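## Task

Shut down the bench following this run record. B38, a white assay plate at deck spot N1, is to be stored. B83, a black assay plate at N3, is to be discarded. The stored plate must have its lid seated fully down and must go into the drawer of cooler CD, lying flat within the locators of one position there, long edge running across the drawer. CD's drawer must then be completely shut; its lamp stays lit as long as the drawer is open. The discard plate goes into the yellow waste bin W1. Latch the tip box lid by pushing its front edge fully down. Inspect tip rack TR from close range: if it is empty it goes into the blue clean-plastics bin W2; if any tips remain it must rest flat within the locators of its home nest H1. Labware may be released once it is wholly inside a bin, and each bin must finish upright on the bench. Binning any plate not marked DISCARD fails the job. Plates not listed in the record must finish exactly as they began. CD's housing must finish no more than about a finger's width from its starting spot, neither rotated nor tilted. The tip box must finish level on the bench mat with its insert clicked into place. Nothing counts as done if only the robot is holding it there: release everything and move the arm away (contact with DONE or its housing is allowed), then press DONE once. Pressing DONE ends the job, and pressing it while something you were required to change is still wrong is worse than not pressing it.

## Robot and tools

ROBOT. One six-joint arm with a two-finger gripper, in a physics simulation. In every command row and every per-joint list in results the joint order is: forearm roll, shoulder, elbow, waist, wrist roll, wrist pitch. Trust only this order. Stated joint ranges (rad): waist -3.491 to 3.491, shoulder -3.140 to 3.140, elbow -1.187 to 4.328, forearm roll -3.316 to 3.316, wrist pitch -3.140 to 3.140, wrist roll -3.927 to 3.927; the true ends may differ by up to 0.010 rad.

STATIONS. The tip box TB1 stands between DONE and W2, and TR looks much like it. CD, the tip box and both bins are loose, not fixed. DONE is a green key that must be pushed until it catches. Loose items may occasionally get a brief shove from outside.

FRAME. Results give end_effector_position (metres) and end_effector_quat_wxyz in the scene frame: origin on the table surface right under the arm base, +z up, +y to the left when facing along +x. The base may be slightly tilted, and reported hand position grows less accurate at long reach. The gripper's fingers point along its own +z and open and close along its own y. The reported point sits between the pads when closed; closed fingertips extend about 33 mm past it, fully open about 9 mm. Closing pushes the tips roughly 24 mm further out, so leave that gap above surfaces.

ROW FORMAT. A row is 9 numbers, each in [-1, 1]: six joint values in the order above, then gripper position, gripper force_limit, gripper speed. The joint values are offsets, not poses, scaled so 1.0 equals 1.983 rad for waist and shoulder, 2.38 rad for elbow, and 2.975 rad for forearm roll, wrist pitch and wrist roll. Gripper position: +1 fully open (140 mm), pads touch near -0.8, -1 closes until blocked. force_limit on parts up to 40 mm wide: about 14 N at -1, 60 N at 0, 107 N at +1. speed: about 30 mm/s at -1, 140 at 0, 250 at +1.

execute_actions(actions): a list of actions run in sequence; an empty list just returns state and images. Each action is a table of at most 15 rows, one row per 1/30 s step; if shorter, its final row repeats to fill 15 steps. Joint offsets in every row of an action are measured from the joint angles when that action began (for the first action, the last angles reported in this scene), not from the previous row. An action is refused if it would push a joint more than 0.010 rad beyond its range end; if the first action fails that check or any action is malformed, the whole call is rejected and nothing moves. A joint pushed past its real end is stopped there, and the result may say "joint sent to its limit"; missing that line does not prove there is room left.

move(target, speed, blocking): target is one 9-number row as above; its joint offsets count from the Joint positions in the latest result that showed them. All joints travel in step so they finish together, so the hand traces a curve. Paths last 0.5 to 10 s; longer ones are cut off at 10 s. speed is the peak rate (rad/s) of the joint with furthest to go, 0.01 to 2, default 0.5. Gripper values are sent at the start. Moves do not avoid obstacles. With blocking=false you get a result after 0.5 s while the arm keeps going; until a result shows it ended, further rows and moves are rejected, so use wait or stop. The move: line reports the ending (done, off_target, moving, held, fault), limits=held or limits=none, and the joint furthest from target.

wait(seconds): 0 to 10; lets time pass holding the last command; returns early if a running move ends. stop(): brakes a running move; needs room; fingers continue. zoom_image(camera, region): camera is cam_high, cam_low or cam_wrist; region is [x0, y0, x1, y1] pixels, origin top-left, at most 504 by 504. finished_scene(scene): ends the current scene, given by its number; irreversible, and the result says whether it succeeded. Replying with no tool call ends everything.

RESULTS. Joint positions and Joint velocities are in rad and rad/s; Joint targets are what the joints are currently driven toward and may shift on their own. The controller caps joint target speeds (2.62 waist and shoulder, 3.14 elbow, 3.93 the wrist joints, rad/s), keeps targets within a lead of measured angles (0.805, 0.966, 1.21 rad), and scales targets back if they would put the hand over 70 mm from where it is; an unfinished motion must be commanded again. "joint command not followed" means the clearance check altered targets. object_status: 0 moving, 1 blocked while opening, 2 blocked while closing (a grasp), 3 reached target or pads met. Grip with -1 and confirm 2. To squeeze harder, raise force_limit and switch position between -1 and -0.98. position_measured is in counts: 3 open, 230 closed. Flange force is the external force on the gripper, noisy, includes held weight.

AVOID. Contact torque reaching a load limit (142 N m waist, shoulder, elbow; 35.6 N m the wrist joints, held weight included) or any outside force of 150 N halts the arm for 10 s and drops the rest of the call. The arm is stiff: aiming even slightly beyond a firm contact can fault, and faster moves hit harder. Watch for MOTOR HOT warnings; overheating brakes the arm. Never drop, slam or push things hard, and never let anything leave the table. Cameras: cam_high, cam_low, cam_wrist, each 504x504.

Each tool is called by a JSON object that holds its "api" and its "payload".

## Session

{"api": "execute_actions", "payload": {"actions": []}}

Scene clock: 0.00 s.
end_effector_position=(+0.6093, -0.2414, +0.1802) position_measured=3 object_status=3 end_effector_quat_wxyz=(-0.131, +0.840, -0.399, +0.344)
Joint names: [forearm roll, shoulder, elbow, waist, wrist roll, wrist pitch]
Joint positions: [-0.917 -0.205 -0.372 -0.604  1.778 -0.552]
Joint velocities: [ 0. -0. -0.  0. -0. -0.]
Flange force (N, the push that the arm receives, along the gripper's own x y z axes): no reading
Joint targets: [-0.917 -0.205 -0.372 -0.604 1.778 -0.552]

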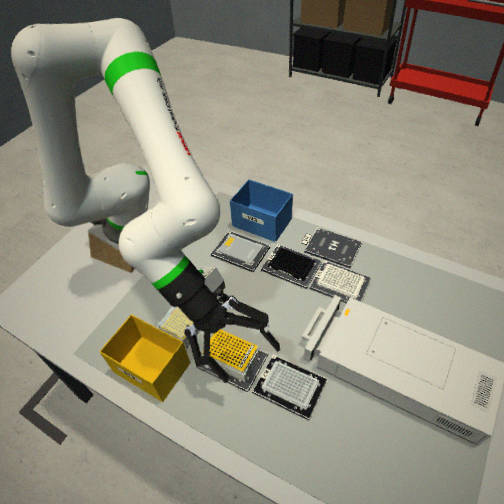

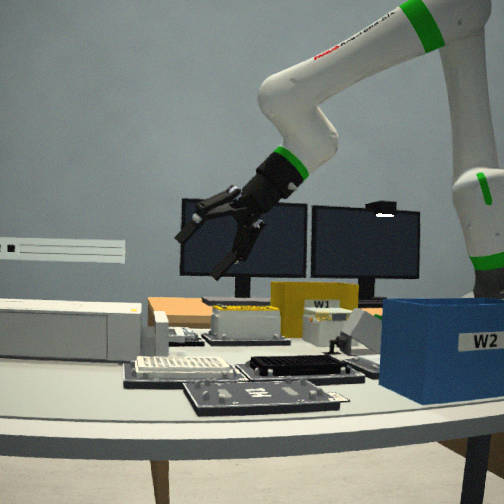

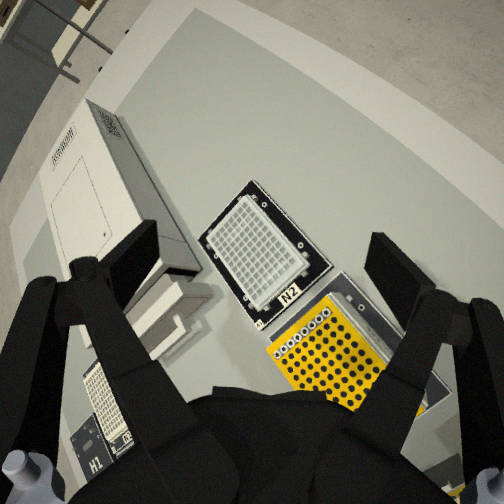

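{"api": "zoom_image", "payload": {"camera": "cam_high", "region": [190, 170, 400, 380]}}

{"api": "zoom_image", "payload": {"camera": "cam_low", "region": [110, 270, 400, 420]}}

Region (190, 170, 400, 380) of cam_high's 504x504 image, scaled by 2.400, with more detail than that image has.

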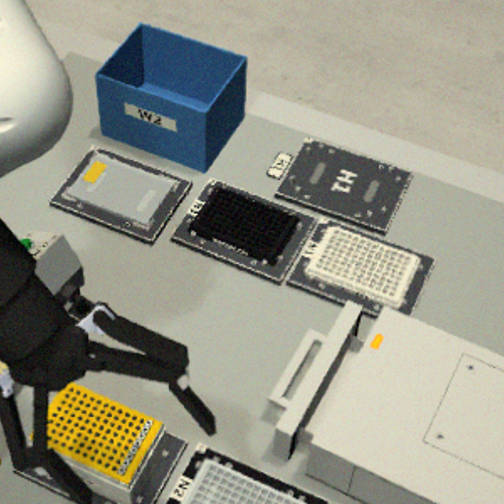

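Region (110, 270, 400, 420) of cam_low's 504x504 image, scaled by 1.738, with more detail than that image has; it fills the top 261 rows of this view, and the rest is white.

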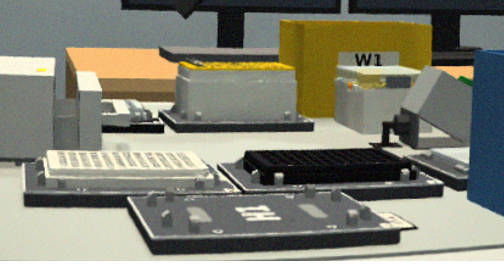

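{"api": "move", "payload": {"target": [0.3933, 0.0671, 0.0130, 0.6531, -0.3808, -0.1657, 0.42, -0.2, 0.5], "speed": 0.8}}

Scene clock: 14.80 s.
end_effector_position=(+0.5215, +0.1933, +0.1200) position_measured=76 object_status=3 end_effector_quat_wxyz=(+0.001, +1.000, -0.030, +0.000)
Joint names: [forearm roll, shoulder, elbow, waist, wrist roll, wrist pitch]
Joint positions: [ 0.253 -0.072 -0.341  0.691  0.646 -1.045]
Joint velocities: [ 0.001  0.     0.001  0.001 -0.001 -0.   ]
Flange force (N, the push that the arm receives, along the gripper's own x y z axes): [0.5 1.0 -5.8]
Joint targets: [0.253 -0.072 -0.341 0.691 0.646 -1.045]
move: done; limits=none; farthest joint: the wrist roll, 0.001 radians from its target (1.133 radians at the start)

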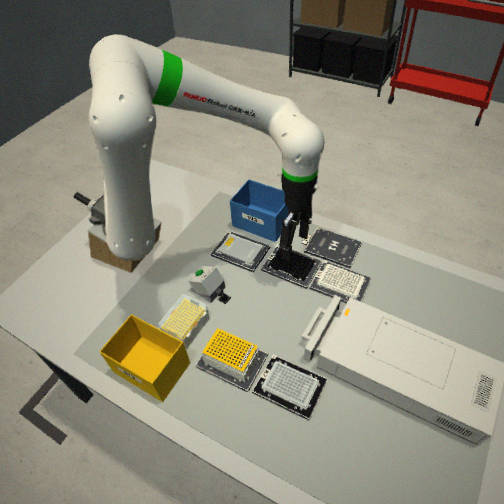

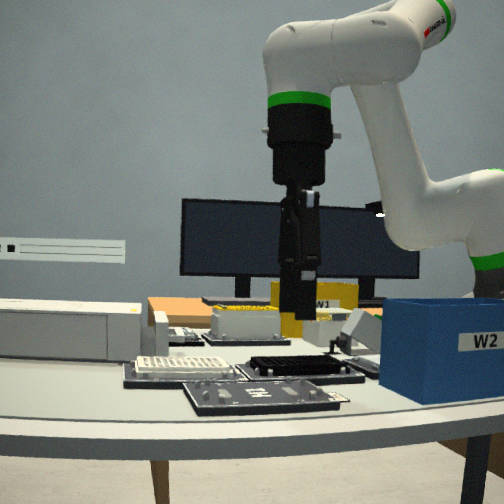

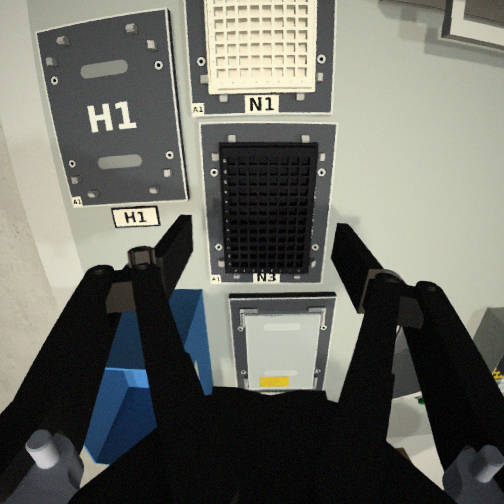

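{"api": "move", "payload": {"target": [0.0077, 0.055, -0.0286, -0.0252, -0.0013, 0.0602, 0.42, -0.2, 0.5], "speed": 0.25}}

Scene clock: 18.63 s.
end_effector_position=(+0.5231, +0.1874, +0.0453) position_measured=76 object_status=3 end_effector_quat_wxyz=(+0.003, +1.000, -0.030, +0.001)
Joint names: [forearm roll, shoulder, elbow, waist, wrist roll, wrist pitch]
Joint positions: [ 0.276  0.037 -0.409  0.641  0.642 -0.866]
Joint velocities: [ 0.     0.001 -0.003 -0.     0.     0.002]
Flange force (N, the push that the arm receives, along the gripper's own x y z axes): [-2.5 -2.4 -6.8]
Joint targets: [0.276 0.037 -0.409 0.641 0.642 -0.866]
move: done; limits=none; farthest joint: the waist, 0.000 radians from its target (0.050 radians at the start)

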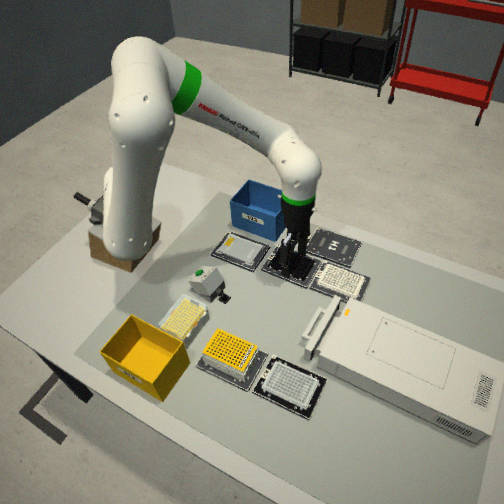

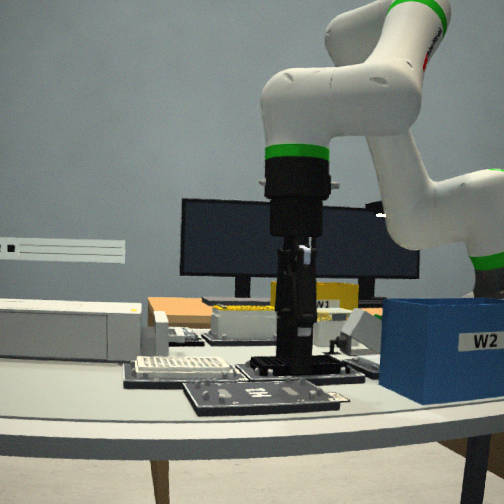

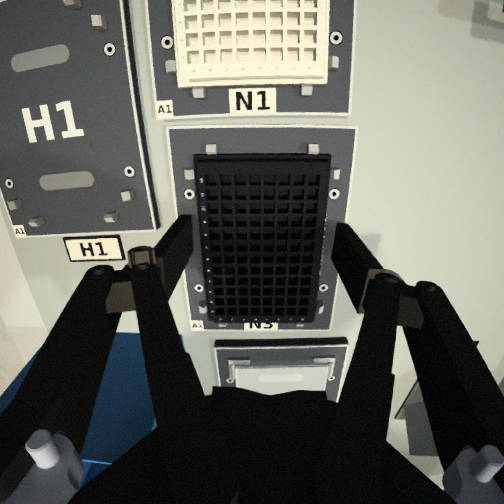

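{"api": "execute_actions", "payload": {"actions": [[[0,-0.0011,0.0006,0,0,-0.0012,0.42,-0.2,-0.3]],[[0,0,0,0,0,0,-1,-0.2,-0.3]],[[0,0,0,0,0,0,-1,-0.2,-0.3]]]}}

Scene clock: 22.13 s.
end_effector_position=(+0.5236, +0.1871, +0.0469) position_measured=104 object_status=2 end_effector_quat_wxyz=(+0.003, +1.000, -0.030, +0.001)
Joint names: [forearm roll, shoulder, elbow, waist, wrist roll, wrist pitch]
Joint positions: [ 0.276  0.035 -0.407  0.641  0.642 -0.869]
Joint velocities: [ 0.    -0.    -0.001  0.     0.     0.001]
Flange force (N, the push that the arm receives, along the gripper's own x y z axes): [-11.4 -20.0 -54.7]
Flange force at the end of the 1st action (N, along the gripper's axes at the end of the call): [-3.0 -1.0 -6.6]
Flange force at the end of the 2nd action (N, along the gripper's axes at the end of the call): [-16.7 -19.7 -51.0]
Joint targets: [0.276 0.035 -0.407 0.641 0.642 -0.869]

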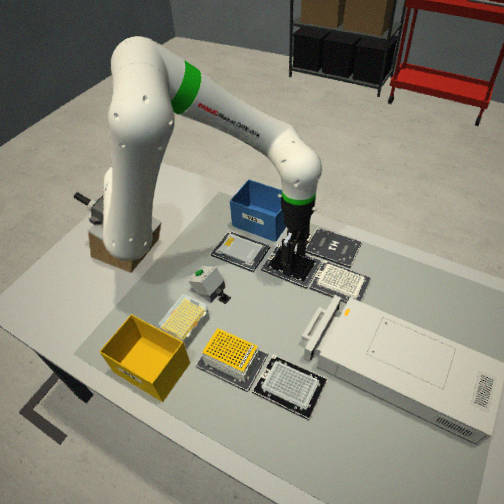

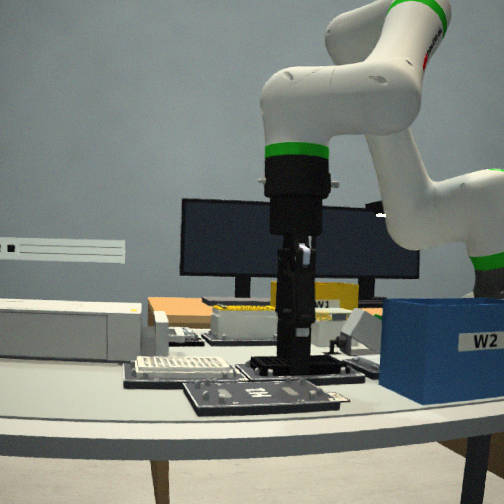

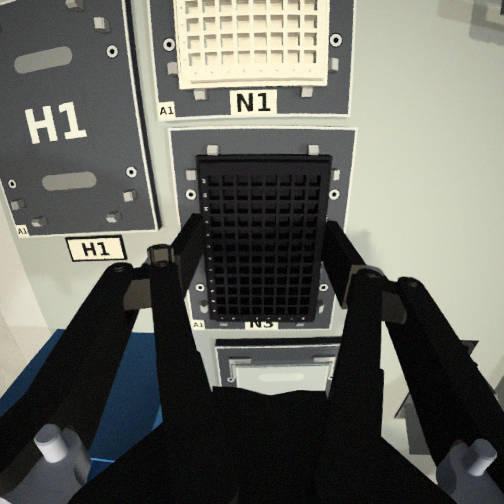

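{"api": "move", "payload": {"target": [-0.0116, -0.0807, 0.042, 0.030, 0.0, -0.089, -1, -0.2, -0.3], "speed": 0.3}}

Scene clock: 27.37 s.
end_effector_position=(+0.5190, +0.1858, +0.1561) position_measured=105 object_status=2 end_effector_quat_wxyz=(+0.001, +0.999, -0.040, -0.001)
Joint names: [forearm roll, shoulder, elbow, waist, wrist roll, wrist pitch]
Joint positions: [ 0.242 -0.125 -0.307  0.701  0.642 -1.134]
Joint velocities: [-0.    -0.001  0.     0.     0.001 -0.002]
Flange force (N, the push that the arm receives, along the gripper's own x y z axes): [-4.1 4.1 -6.1]
Joint targets: [0.242 -0.125 -0.307 0.701 0.642 -1.134]
move: done; limits=none; farthest joint: the waist, 0.000 radians from its target (0.059 radians at the start)

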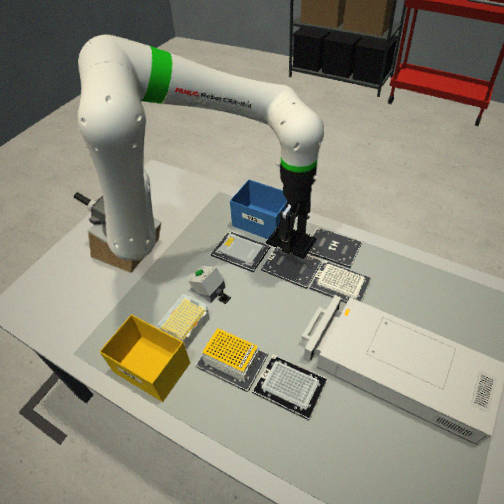

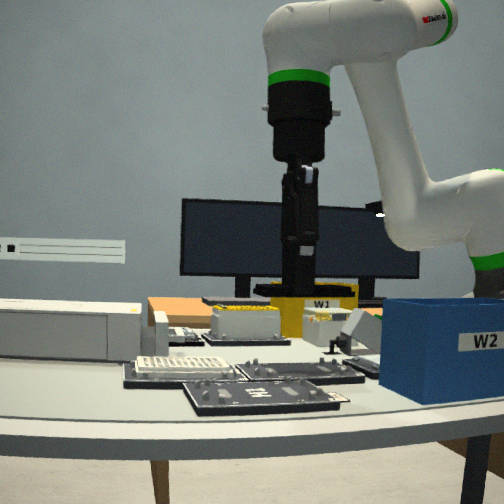

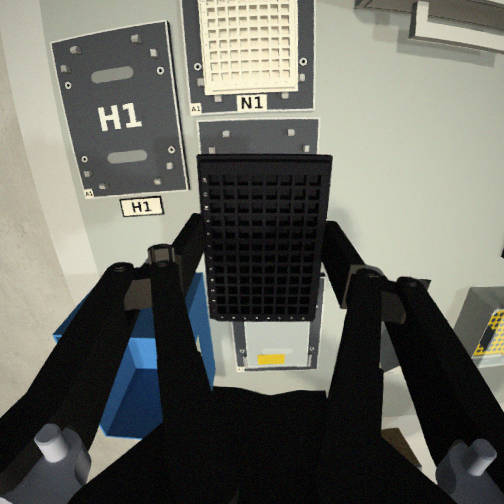

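{"api": "move", "payload": {"target": [-0.1734, -0.0151, 0.0038, -0.7716, 0.5694, -0.0222, -1, -0.2, -0.3], "speed": 0.8}}

Scene clock: 32.43 s.
end_effector_position=(+0.3336, -0.3239, +0.1838) position_measured=105 object_status=2 end_effector_quat_wxyz=(+0.000, +1.000, -0.030, +0.002)
Joint names: [forearm roll, shoulder, elbow, waist, wrist roll, wrist pitch]
Joint positions: [-0.274 -0.155 -0.298 -0.83   2.336 -1.2  ]
Joint velocities: [-0.001 -0.     0.001 -0.001  0.001 -0.   ]
Flange force (N, the push that the arm receives, along the gripper's own x y z axes): [-1.8 -1.6 -1.5]
Joint targets: [-0.274 -0.155 -0.298 -0.830 2.336 -1.200]
move: done; limits=none; farthest joint: the waist, 0.000 radians from its target (1.530 radians at the start)

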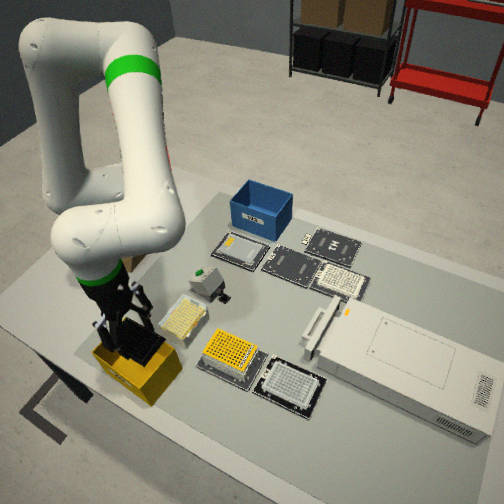

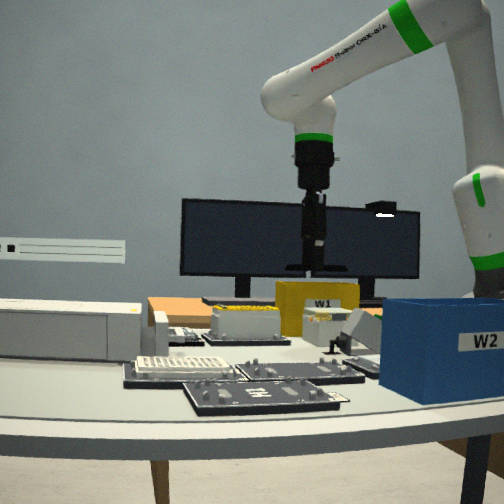

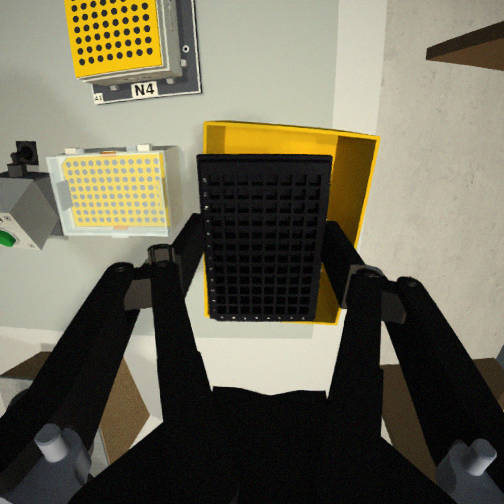

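{"api": "move", "payload": {"target": [-0.004, 0.0091, 0.0034, -0.0242, -0.0121, -0.0013, -1, -0.2, -0.3], "speed": 0.3}}

Scene clock: 42.40 s.
end_effector_position=(+0.3210, -0.3359, +0.1838) position_measured=105 object_status=2 end_effector_quat_wxyz=(-0.000, +0.997, -0.074, +0.002)
Joint names: [forearm roll, shoulder, elbow, waist, wrist roll, wrist pitch]
Joint positions: [-0.286 -0.137 -0.29  -0.878  2.3   -1.204]
Joint velocities: [-0.     0.     0.001 -0.001 -0.001  0.   ]
Flange force (N, the push that the arm receives, along the gripper's own x y z axes): [0.1 -6.5 -0.7]
Joint targets: [-0.286 -0.137 -0.290 -0.878 2.300 -1.204]
move: done; limits=none; farthest joint: the waist, 0.000 radians from its target (0.048 radians at the start)

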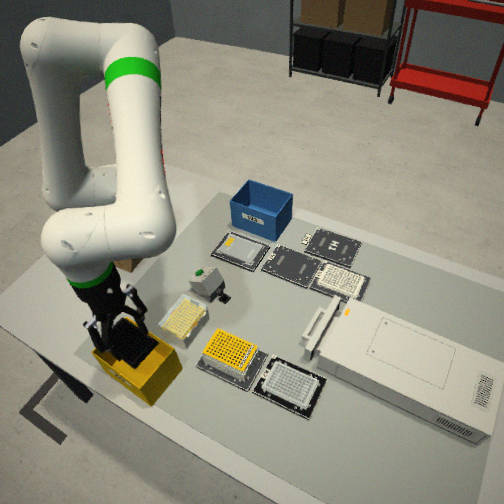

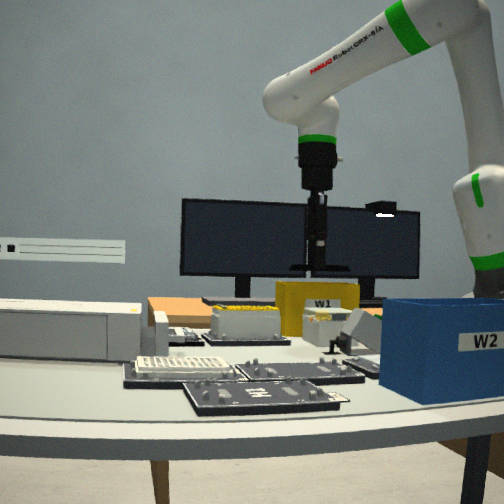

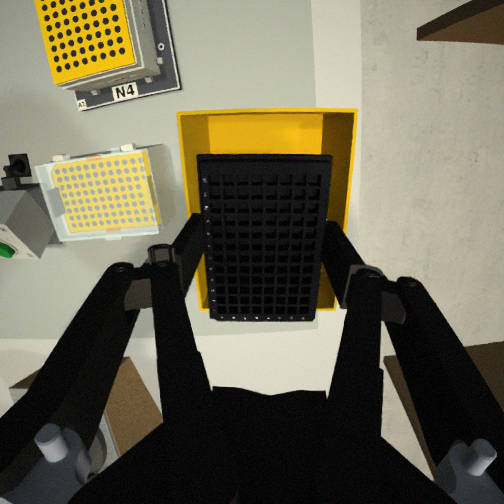

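{"api": "move", "payload": {"target": [-0.0047, 0.0565, -0.0353, 0.0287, 0.0007, 0.0682, -1, -0.2, -0.3], "speed": 0.2}}

Scene clock: 46.57 s.
end_effector_position=(+0.3248, -0.3398, +0.0998) position_measured=105 object_status=2 end_effector_quat_wxyz=(+0.000, +0.997, -0.075, +0.001)
Joint names: [forearm roll, shoulder, elbow, waist, wrist roll, wrist pitch]
Joint positions: [-0.3   -0.025 -0.374 -0.821  2.302 -1.001]
Joint velocities: [-0.001  0.001 -0.001  0.    -0.     0.001]
Flange force (N, the push that the arm receives, along the gripper's own x y z axes): [-0.4 -3.4 -4.3]
Joint targets: [-0.300 -0.025 -0.374 -0.821 2.302 -1.001]
move: done; limits=none; farthest joint: the waist, 0.000 radians from its target (0.057 radians at the start)

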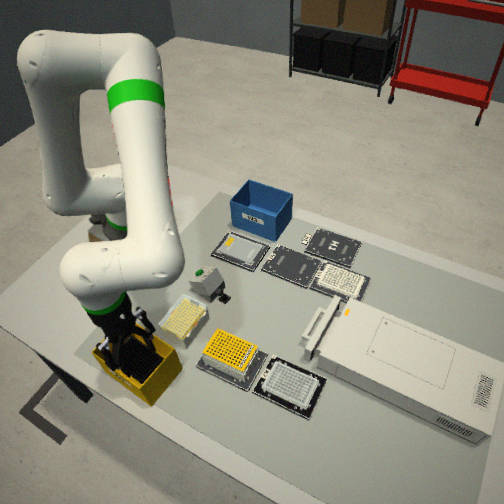

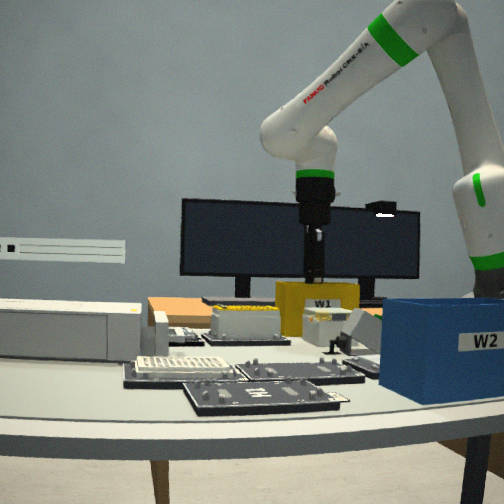

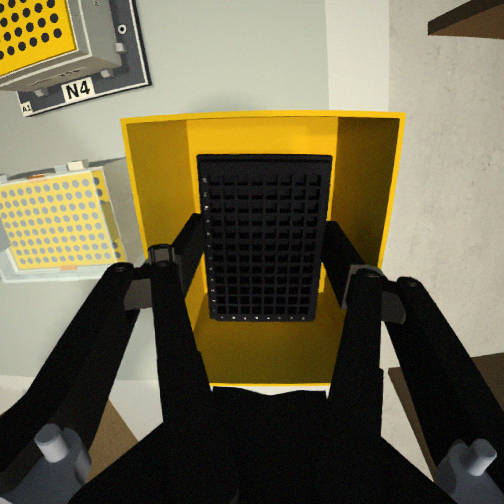

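{"api": "execute_actions", "payload": {"actions": [[[0,0,0,0,0,0,0.34,-0.2,-0.3]],[[0,0,0,0,0,0,0.34,-0.2,-0.3]]]}}

Scene clock: 48.67 s.
end_effector_position=(+0.3248, -0.3398, +0.0998) position_measured=86 object_status=3 end_effector_quat_wxyz=(+0.000, +0.997, -0.075, +0.001)
Joint names: [forearm roll, shoulder, elbow, waist, wrist roll, wrist pitch]
Joint positions: [-0.3   -0.025 -0.374 -0.821  2.302 -1.001]
Joint velocities: [ 0.002 -0.     0.    -0.    -0.001  0.001]
Flange force (N, the push that the arm receives, along the gripper's own x y z axes): [3.9 -5.1 -4.2]
Flange force at the end of the 1st action (N, along the gripper's axes at the end of the call): [-1.3 -2.3 -4.3]
Joint targets: [-0.300 -0.025 -0.374 -0.821 2.302 -1.001]

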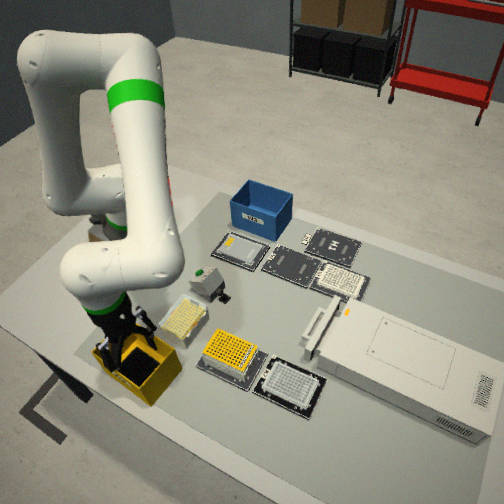

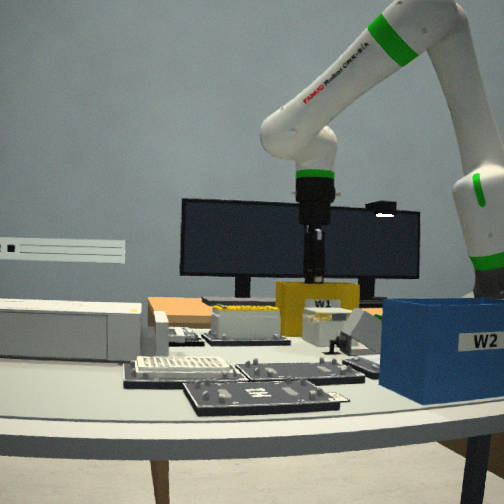

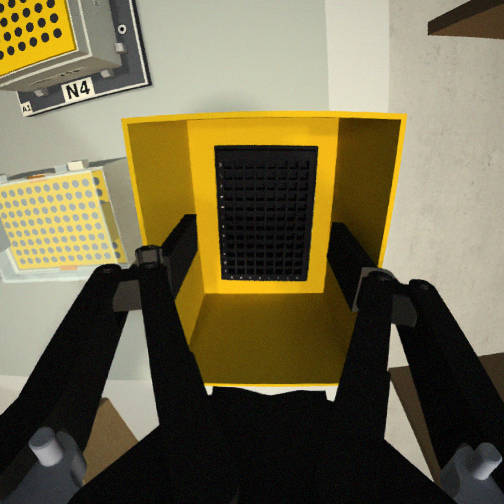

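{"api": "move", "payload": {"target": [0.0047, -0.0565, 0.0353, -0.0287, -0.0007, -0.0682, 0.42, -0.2, 0], "speed": 0.5}}

{"api": "move", "payload": {"target": [0.0625, 0.0267, 0.0298, 0.2965, -0.1513, 0.0336, 0.42, -0.2, 0], "speed": 0.6}}

Scene clock: 53.33 s.
end_effector_position=(+0.3210, -0.3359, +0.1837) position_measured=76 object_status=3 end_effector_quat_wxyz=(-0.000, +0.997, -0.074, +0.002)
Joint names: [forearm roll, shoulder, elbow, waist, wrist roll, wrist pitch]
Joint positions: [-0.286 -0.137 -0.29  -0.878  2.3   -1.204]
Joint velocities: [-0.001 -0.001  0.002 -0.001  0.    -0.001]
Flange force (N, the push that the arm receives, along the gripper's own x y z axes): [1.9 -1.9 -1.8]
Joint targets: [-0.286 -0.137 -0.290 -0.878 2.300 -1.204]
move: done; limits=none; farthest joint: the waist, 0.000 radians from its target (0.057 radians at the start)

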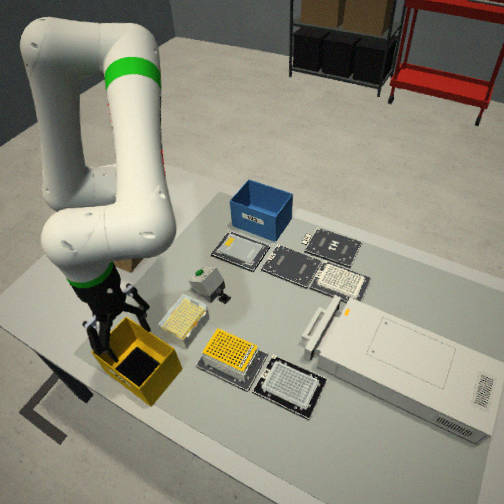

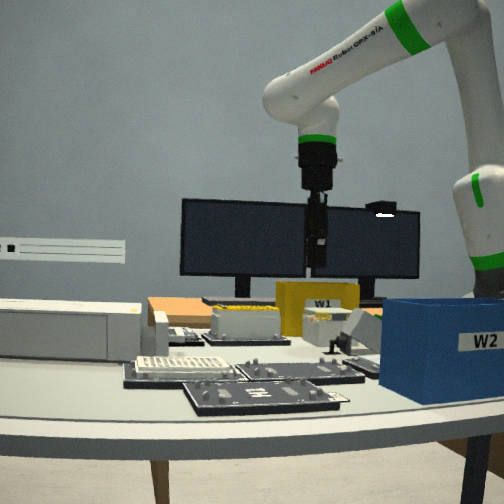

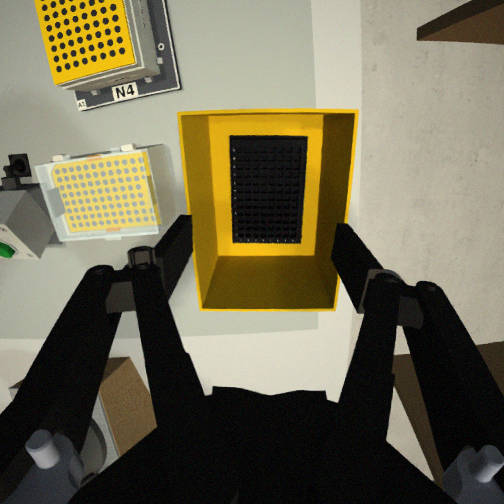

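Scene clock: 54.90 s.
end_effector_position=(+0.5100, -0.2006, +0.1472) position_measured=76 object_status=3 end_effector_quat_wxyz=(+0.004, +1.000, +0.018, -0.000)
Joint names: [forearm roll, shoulder, elbow, waist, wrist roll, wrist pitch]
Joint positions: [-0.1   -0.084 -0.219 -0.29   1.85  -1.104]
Joint velocities: [ 0.     0.     0.001  0.002 -0.001  0.001]
Flange force (N, the push that the arm receives, along the gripper's own x y z axes): [-1.6 -4.4 -3.3]
Joint targets: [-0.100 -0.084 -0.219 -0.290 1.850 -1.104]
move: done; limits=none; farthest joint: the waist, 0.000 radians from its target (0.588 radians at the start)

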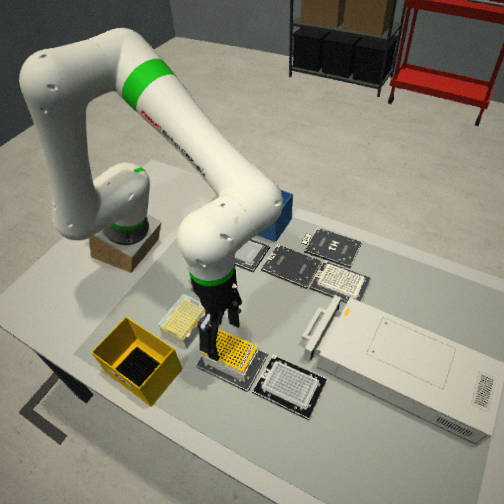

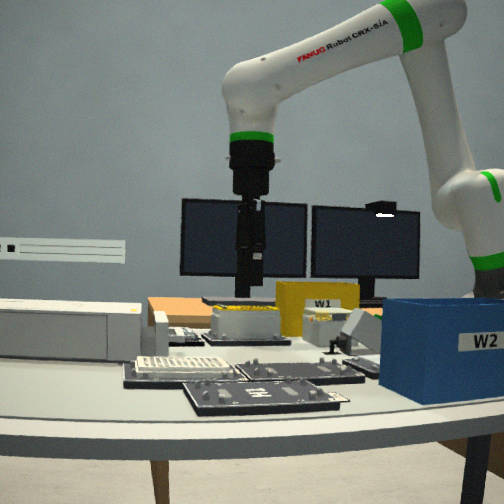

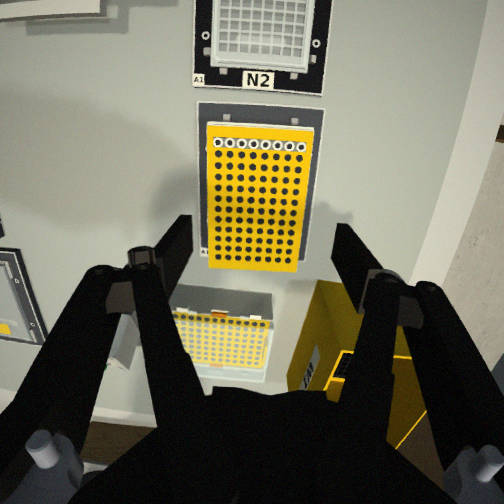

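{"api": "move", "payload": {"target": [-0.003, 0.0563, -0.0245, 0.015, -0.0245, 0.0576, 0.42, -0.2, 0], "speed": 0.2}}

Scene clock: 65.33 s.
end_effector_position=(+0.5175, -0.1941, +0.0695) position_measured=76 object_status=3 end_effector_quat_wxyz=(+0.000, +1.000, -0.015, +0.001)
Joint names: [forearm roll, shoulder, elbow, waist, wrist roll, wrist pitch]
Joint positions: [-0.109  0.027 -0.278 -0.26   1.777 -0.933]
Joint velocities: [-0.     0.001  0.001  0.    -0.001  0.002]
Flange force (N, the push that the arm receives, along the gripper's own x y z axes): [-5.1 -7.1 -4.8]
Joint targets: [-0.109 0.028 -0.278 -0.260 1.777 -0.932]
move: done; limits=none; farthest joint: the waist, 0.000 radians from its target (0.029 radians at the start)

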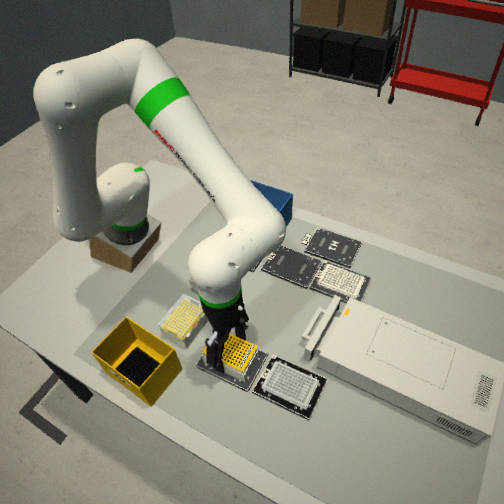

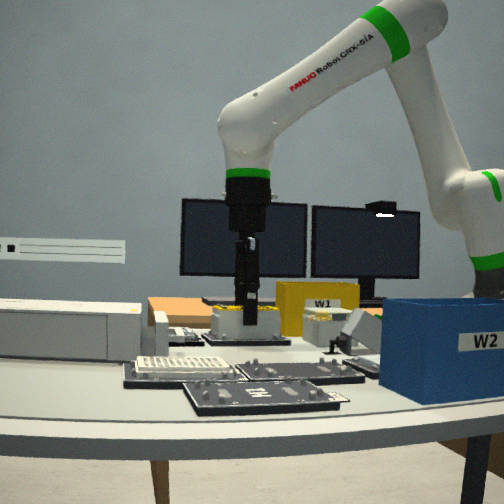

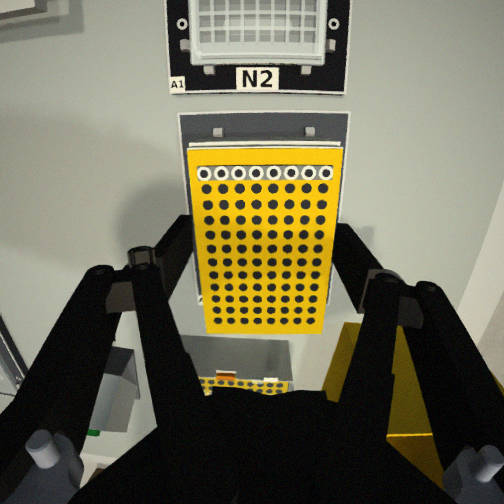

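{"api": "execute_actions", "payload": {"actions": [[[0,0,0,0,0,0,-1,-0.2,-0.3]],[[0,0,0,0,0,0,-1,-0.2,-0.3]]]}}

Scene clock: 67.93 s.
end_effector_position=(+0.5175, -0.1941, +0.0695) position_measured=102 object_status=2 end_effector_quat_wxyz=(+0.000, +1.000, -0.015, +0.001)
Joint names: [forearm roll, shoulder, elbow, waist, wrist roll, wrist pitch]
Joint positions: [-0.109  0.027 -0.278 -0.26   1.777 -0.932]
Joint velocities: [ 0.001  0.    -0.001 -0.     0.002 -0.   ]
Flange force (N, the push that the arm receives, along the gripper's own x y z axes): [-2.7 -2.0 -39.6]
Flange force at the end of the 1st action (N, along the gripper's axes at the end of the call): [-7.6 -6.2 -39.1]
Joint targets: [-0.109 0.027 -0.278 -0.260 1.777 -0.932]

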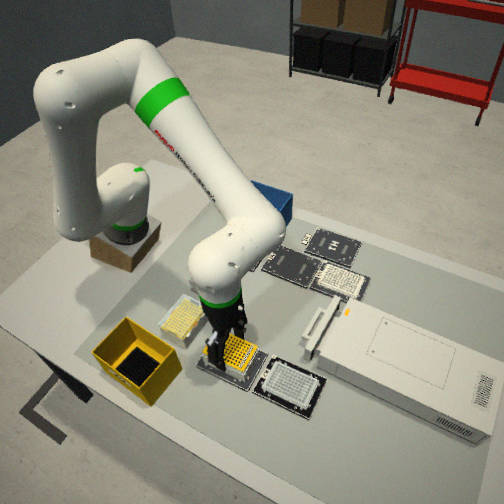

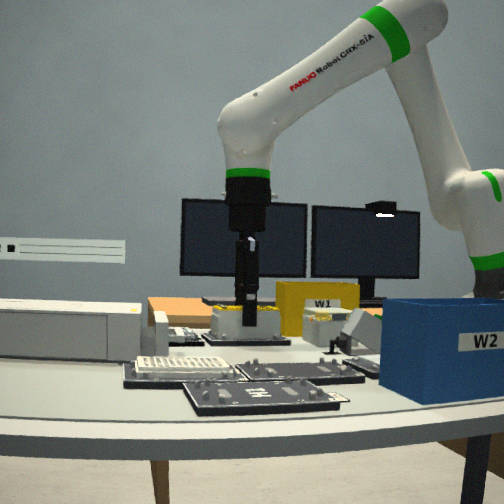

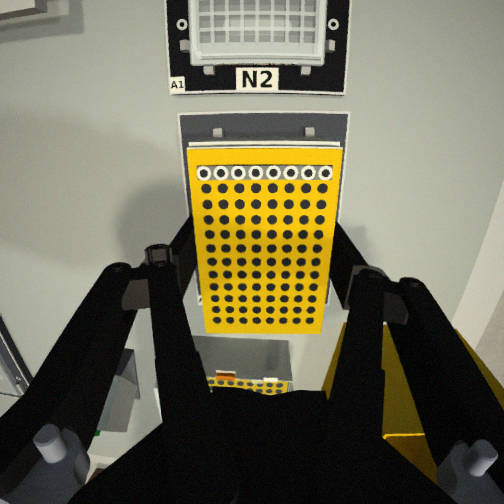

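{"api": "move", "payload": {"target": [0.006, -0.112, 0.0496, -0.025, 0.0, -0.1156, -1, -0.2, -0.3], "speed": 0.35}}

Scene clock: 78.20 s.
end_effector_position=(+0.4920, -0.1995, +0.2251) position_measured=102 object_status=2 end_effector_quat_wxyz=(+0.008, +1.000, -0.019, -0.002)
Joint names: [forearm roll, shoulder, elbow, waist, wrist roll, wrist pitch]
Joint positions: [-0.091 -0.195 -0.16  -0.309  1.777 -1.276]
Joint velocities: [-0.001 -0.001 -0.001 -0.     0.    -0.001]
Flange force (N, the push that the arm receives, along the gripper's own x y z axes): [-0.3 -3.7 -3.2]
Joint targets: [-0.091 -0.195 -0.160 -0.309 1.777 -1.276]
move: done; limits=none; farthest joint: the shoulder, 0.001 radians from its target (0.223 radians at the start)

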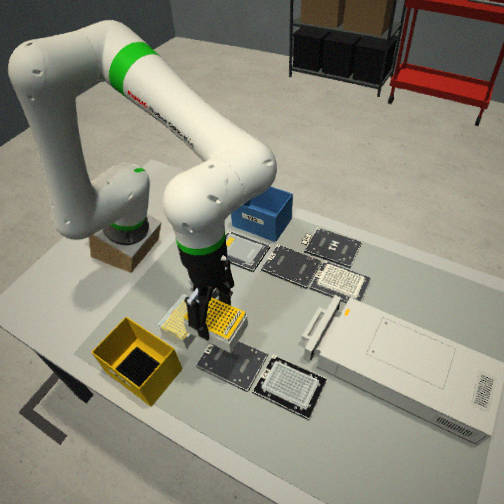

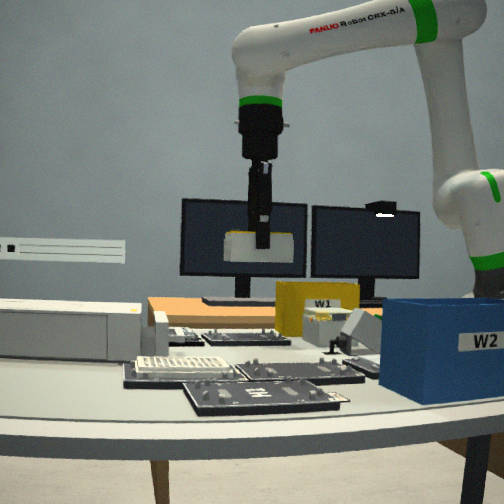

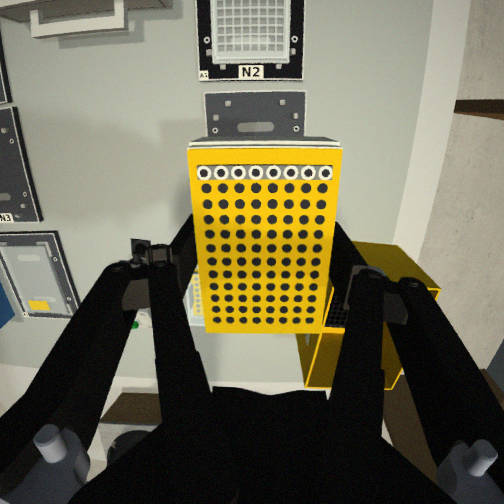

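{"api": "move", "payload": {"target": [0.117, 0.2095, 0.1321, 0.5569, -0.398, 0.0032, -1, -0.2, -0.3], "speed": 0.7}}

Scene clock: 83.03 s.
end_effector_position=(+0.6048, +0.3299, +0.1696) position_measured=102 object_status=2 end_effector_quat_wxyz=(+0.000, +1.000, -0.030, +0.000)
Joint names: [forearm roll, shoulder, elbow, waist, wrist roll, wrist pitch]
Joint positions: [ 0.257  0.221  0.155  0.795  0.593 -1.267]
Joint velocities: [-0.     0.001  0.001  0.002 -0.002 -0.001]
Flange force (N, the push that the arm receives, along the gripper's own x y z axes): [-5.3 6.5 -0.4]
Joint targets: [0.257 0.221 0.155 0.795 0.593 -1.267]
move: done; limits=none; farthest joint: the waist, 0.001 radians from its target (1.105 radians at the start)

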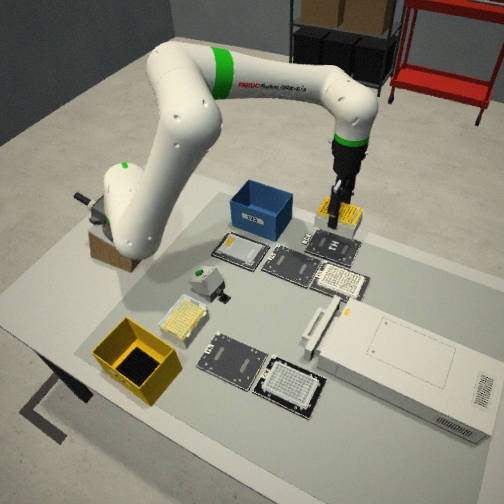

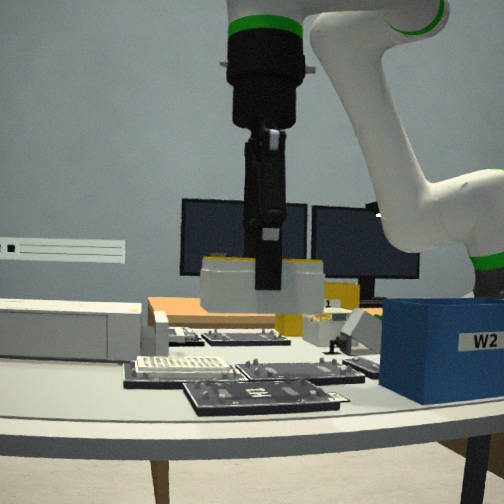

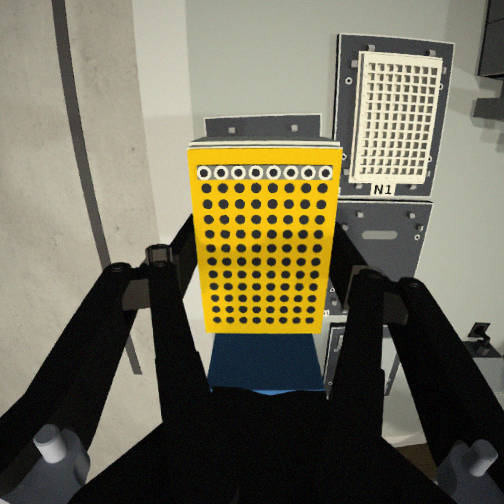

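{"api": "move", "payload": {"target": [0.0025, 0.0333, -0.0353, -0.0172, 0.008, 0.0518, -1, -0.2, -0.3], "speed": 0.25}}

{"api": "zoom_image", "payload": {"camera": "cam_wrist", "region": [150, 90, 380, 200]}}

Scene clock: 90.97 s.
end_effector_position=(+0.6050, +0.3297, +0.0949) position_measured=102 object_status=2 end_effector_quat_wxyz=(+0.000, +1.000, -0.015, +0.001)
Joint names: [forearm roll, shoulder, elbow, waist, wrist roll, wrist pitch]
Joint positions: [ 0.264  0.287  0.071  0.761  0.617 -1.113]
Joint velocities: [ 0.     0.001 -0.001 -0.     0.001  0.002]
Flange force (N, the push that the arm receives, along the gripper's own x y z axes): [-3.3 3.0 -2.8]
Joint targets: [0.264 0.287 0.071 0.761 0.617 -1.113]
move: done; limits=none; farthest joint: the waist, 0.000 radians from its target (0.034 radians at the start)

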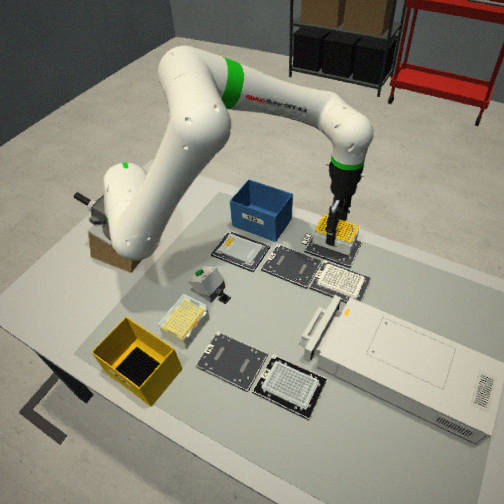

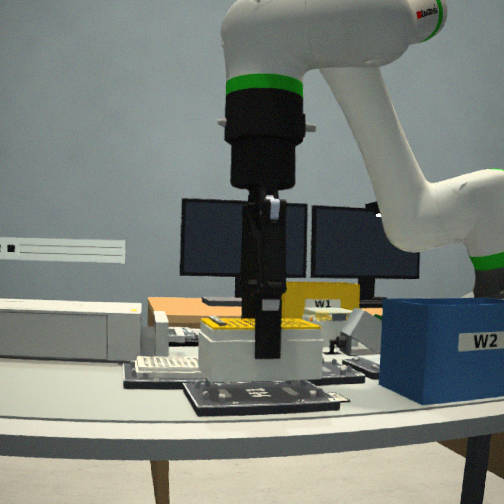

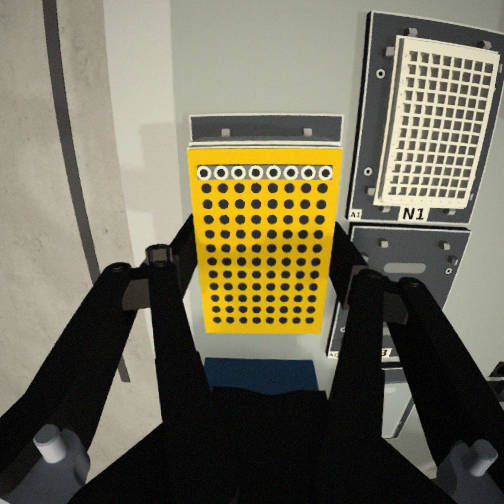

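Region (150, 90, 380, 200) of cam_wrist's 504x504 image, scaled by 2.191, with more detail than that image has; it fills the top 241 rows of this view, and the rest is white.

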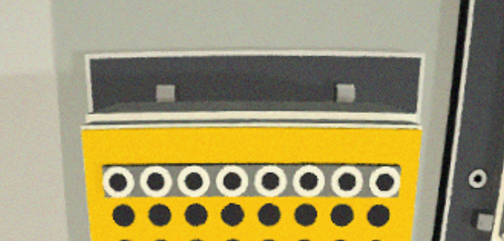

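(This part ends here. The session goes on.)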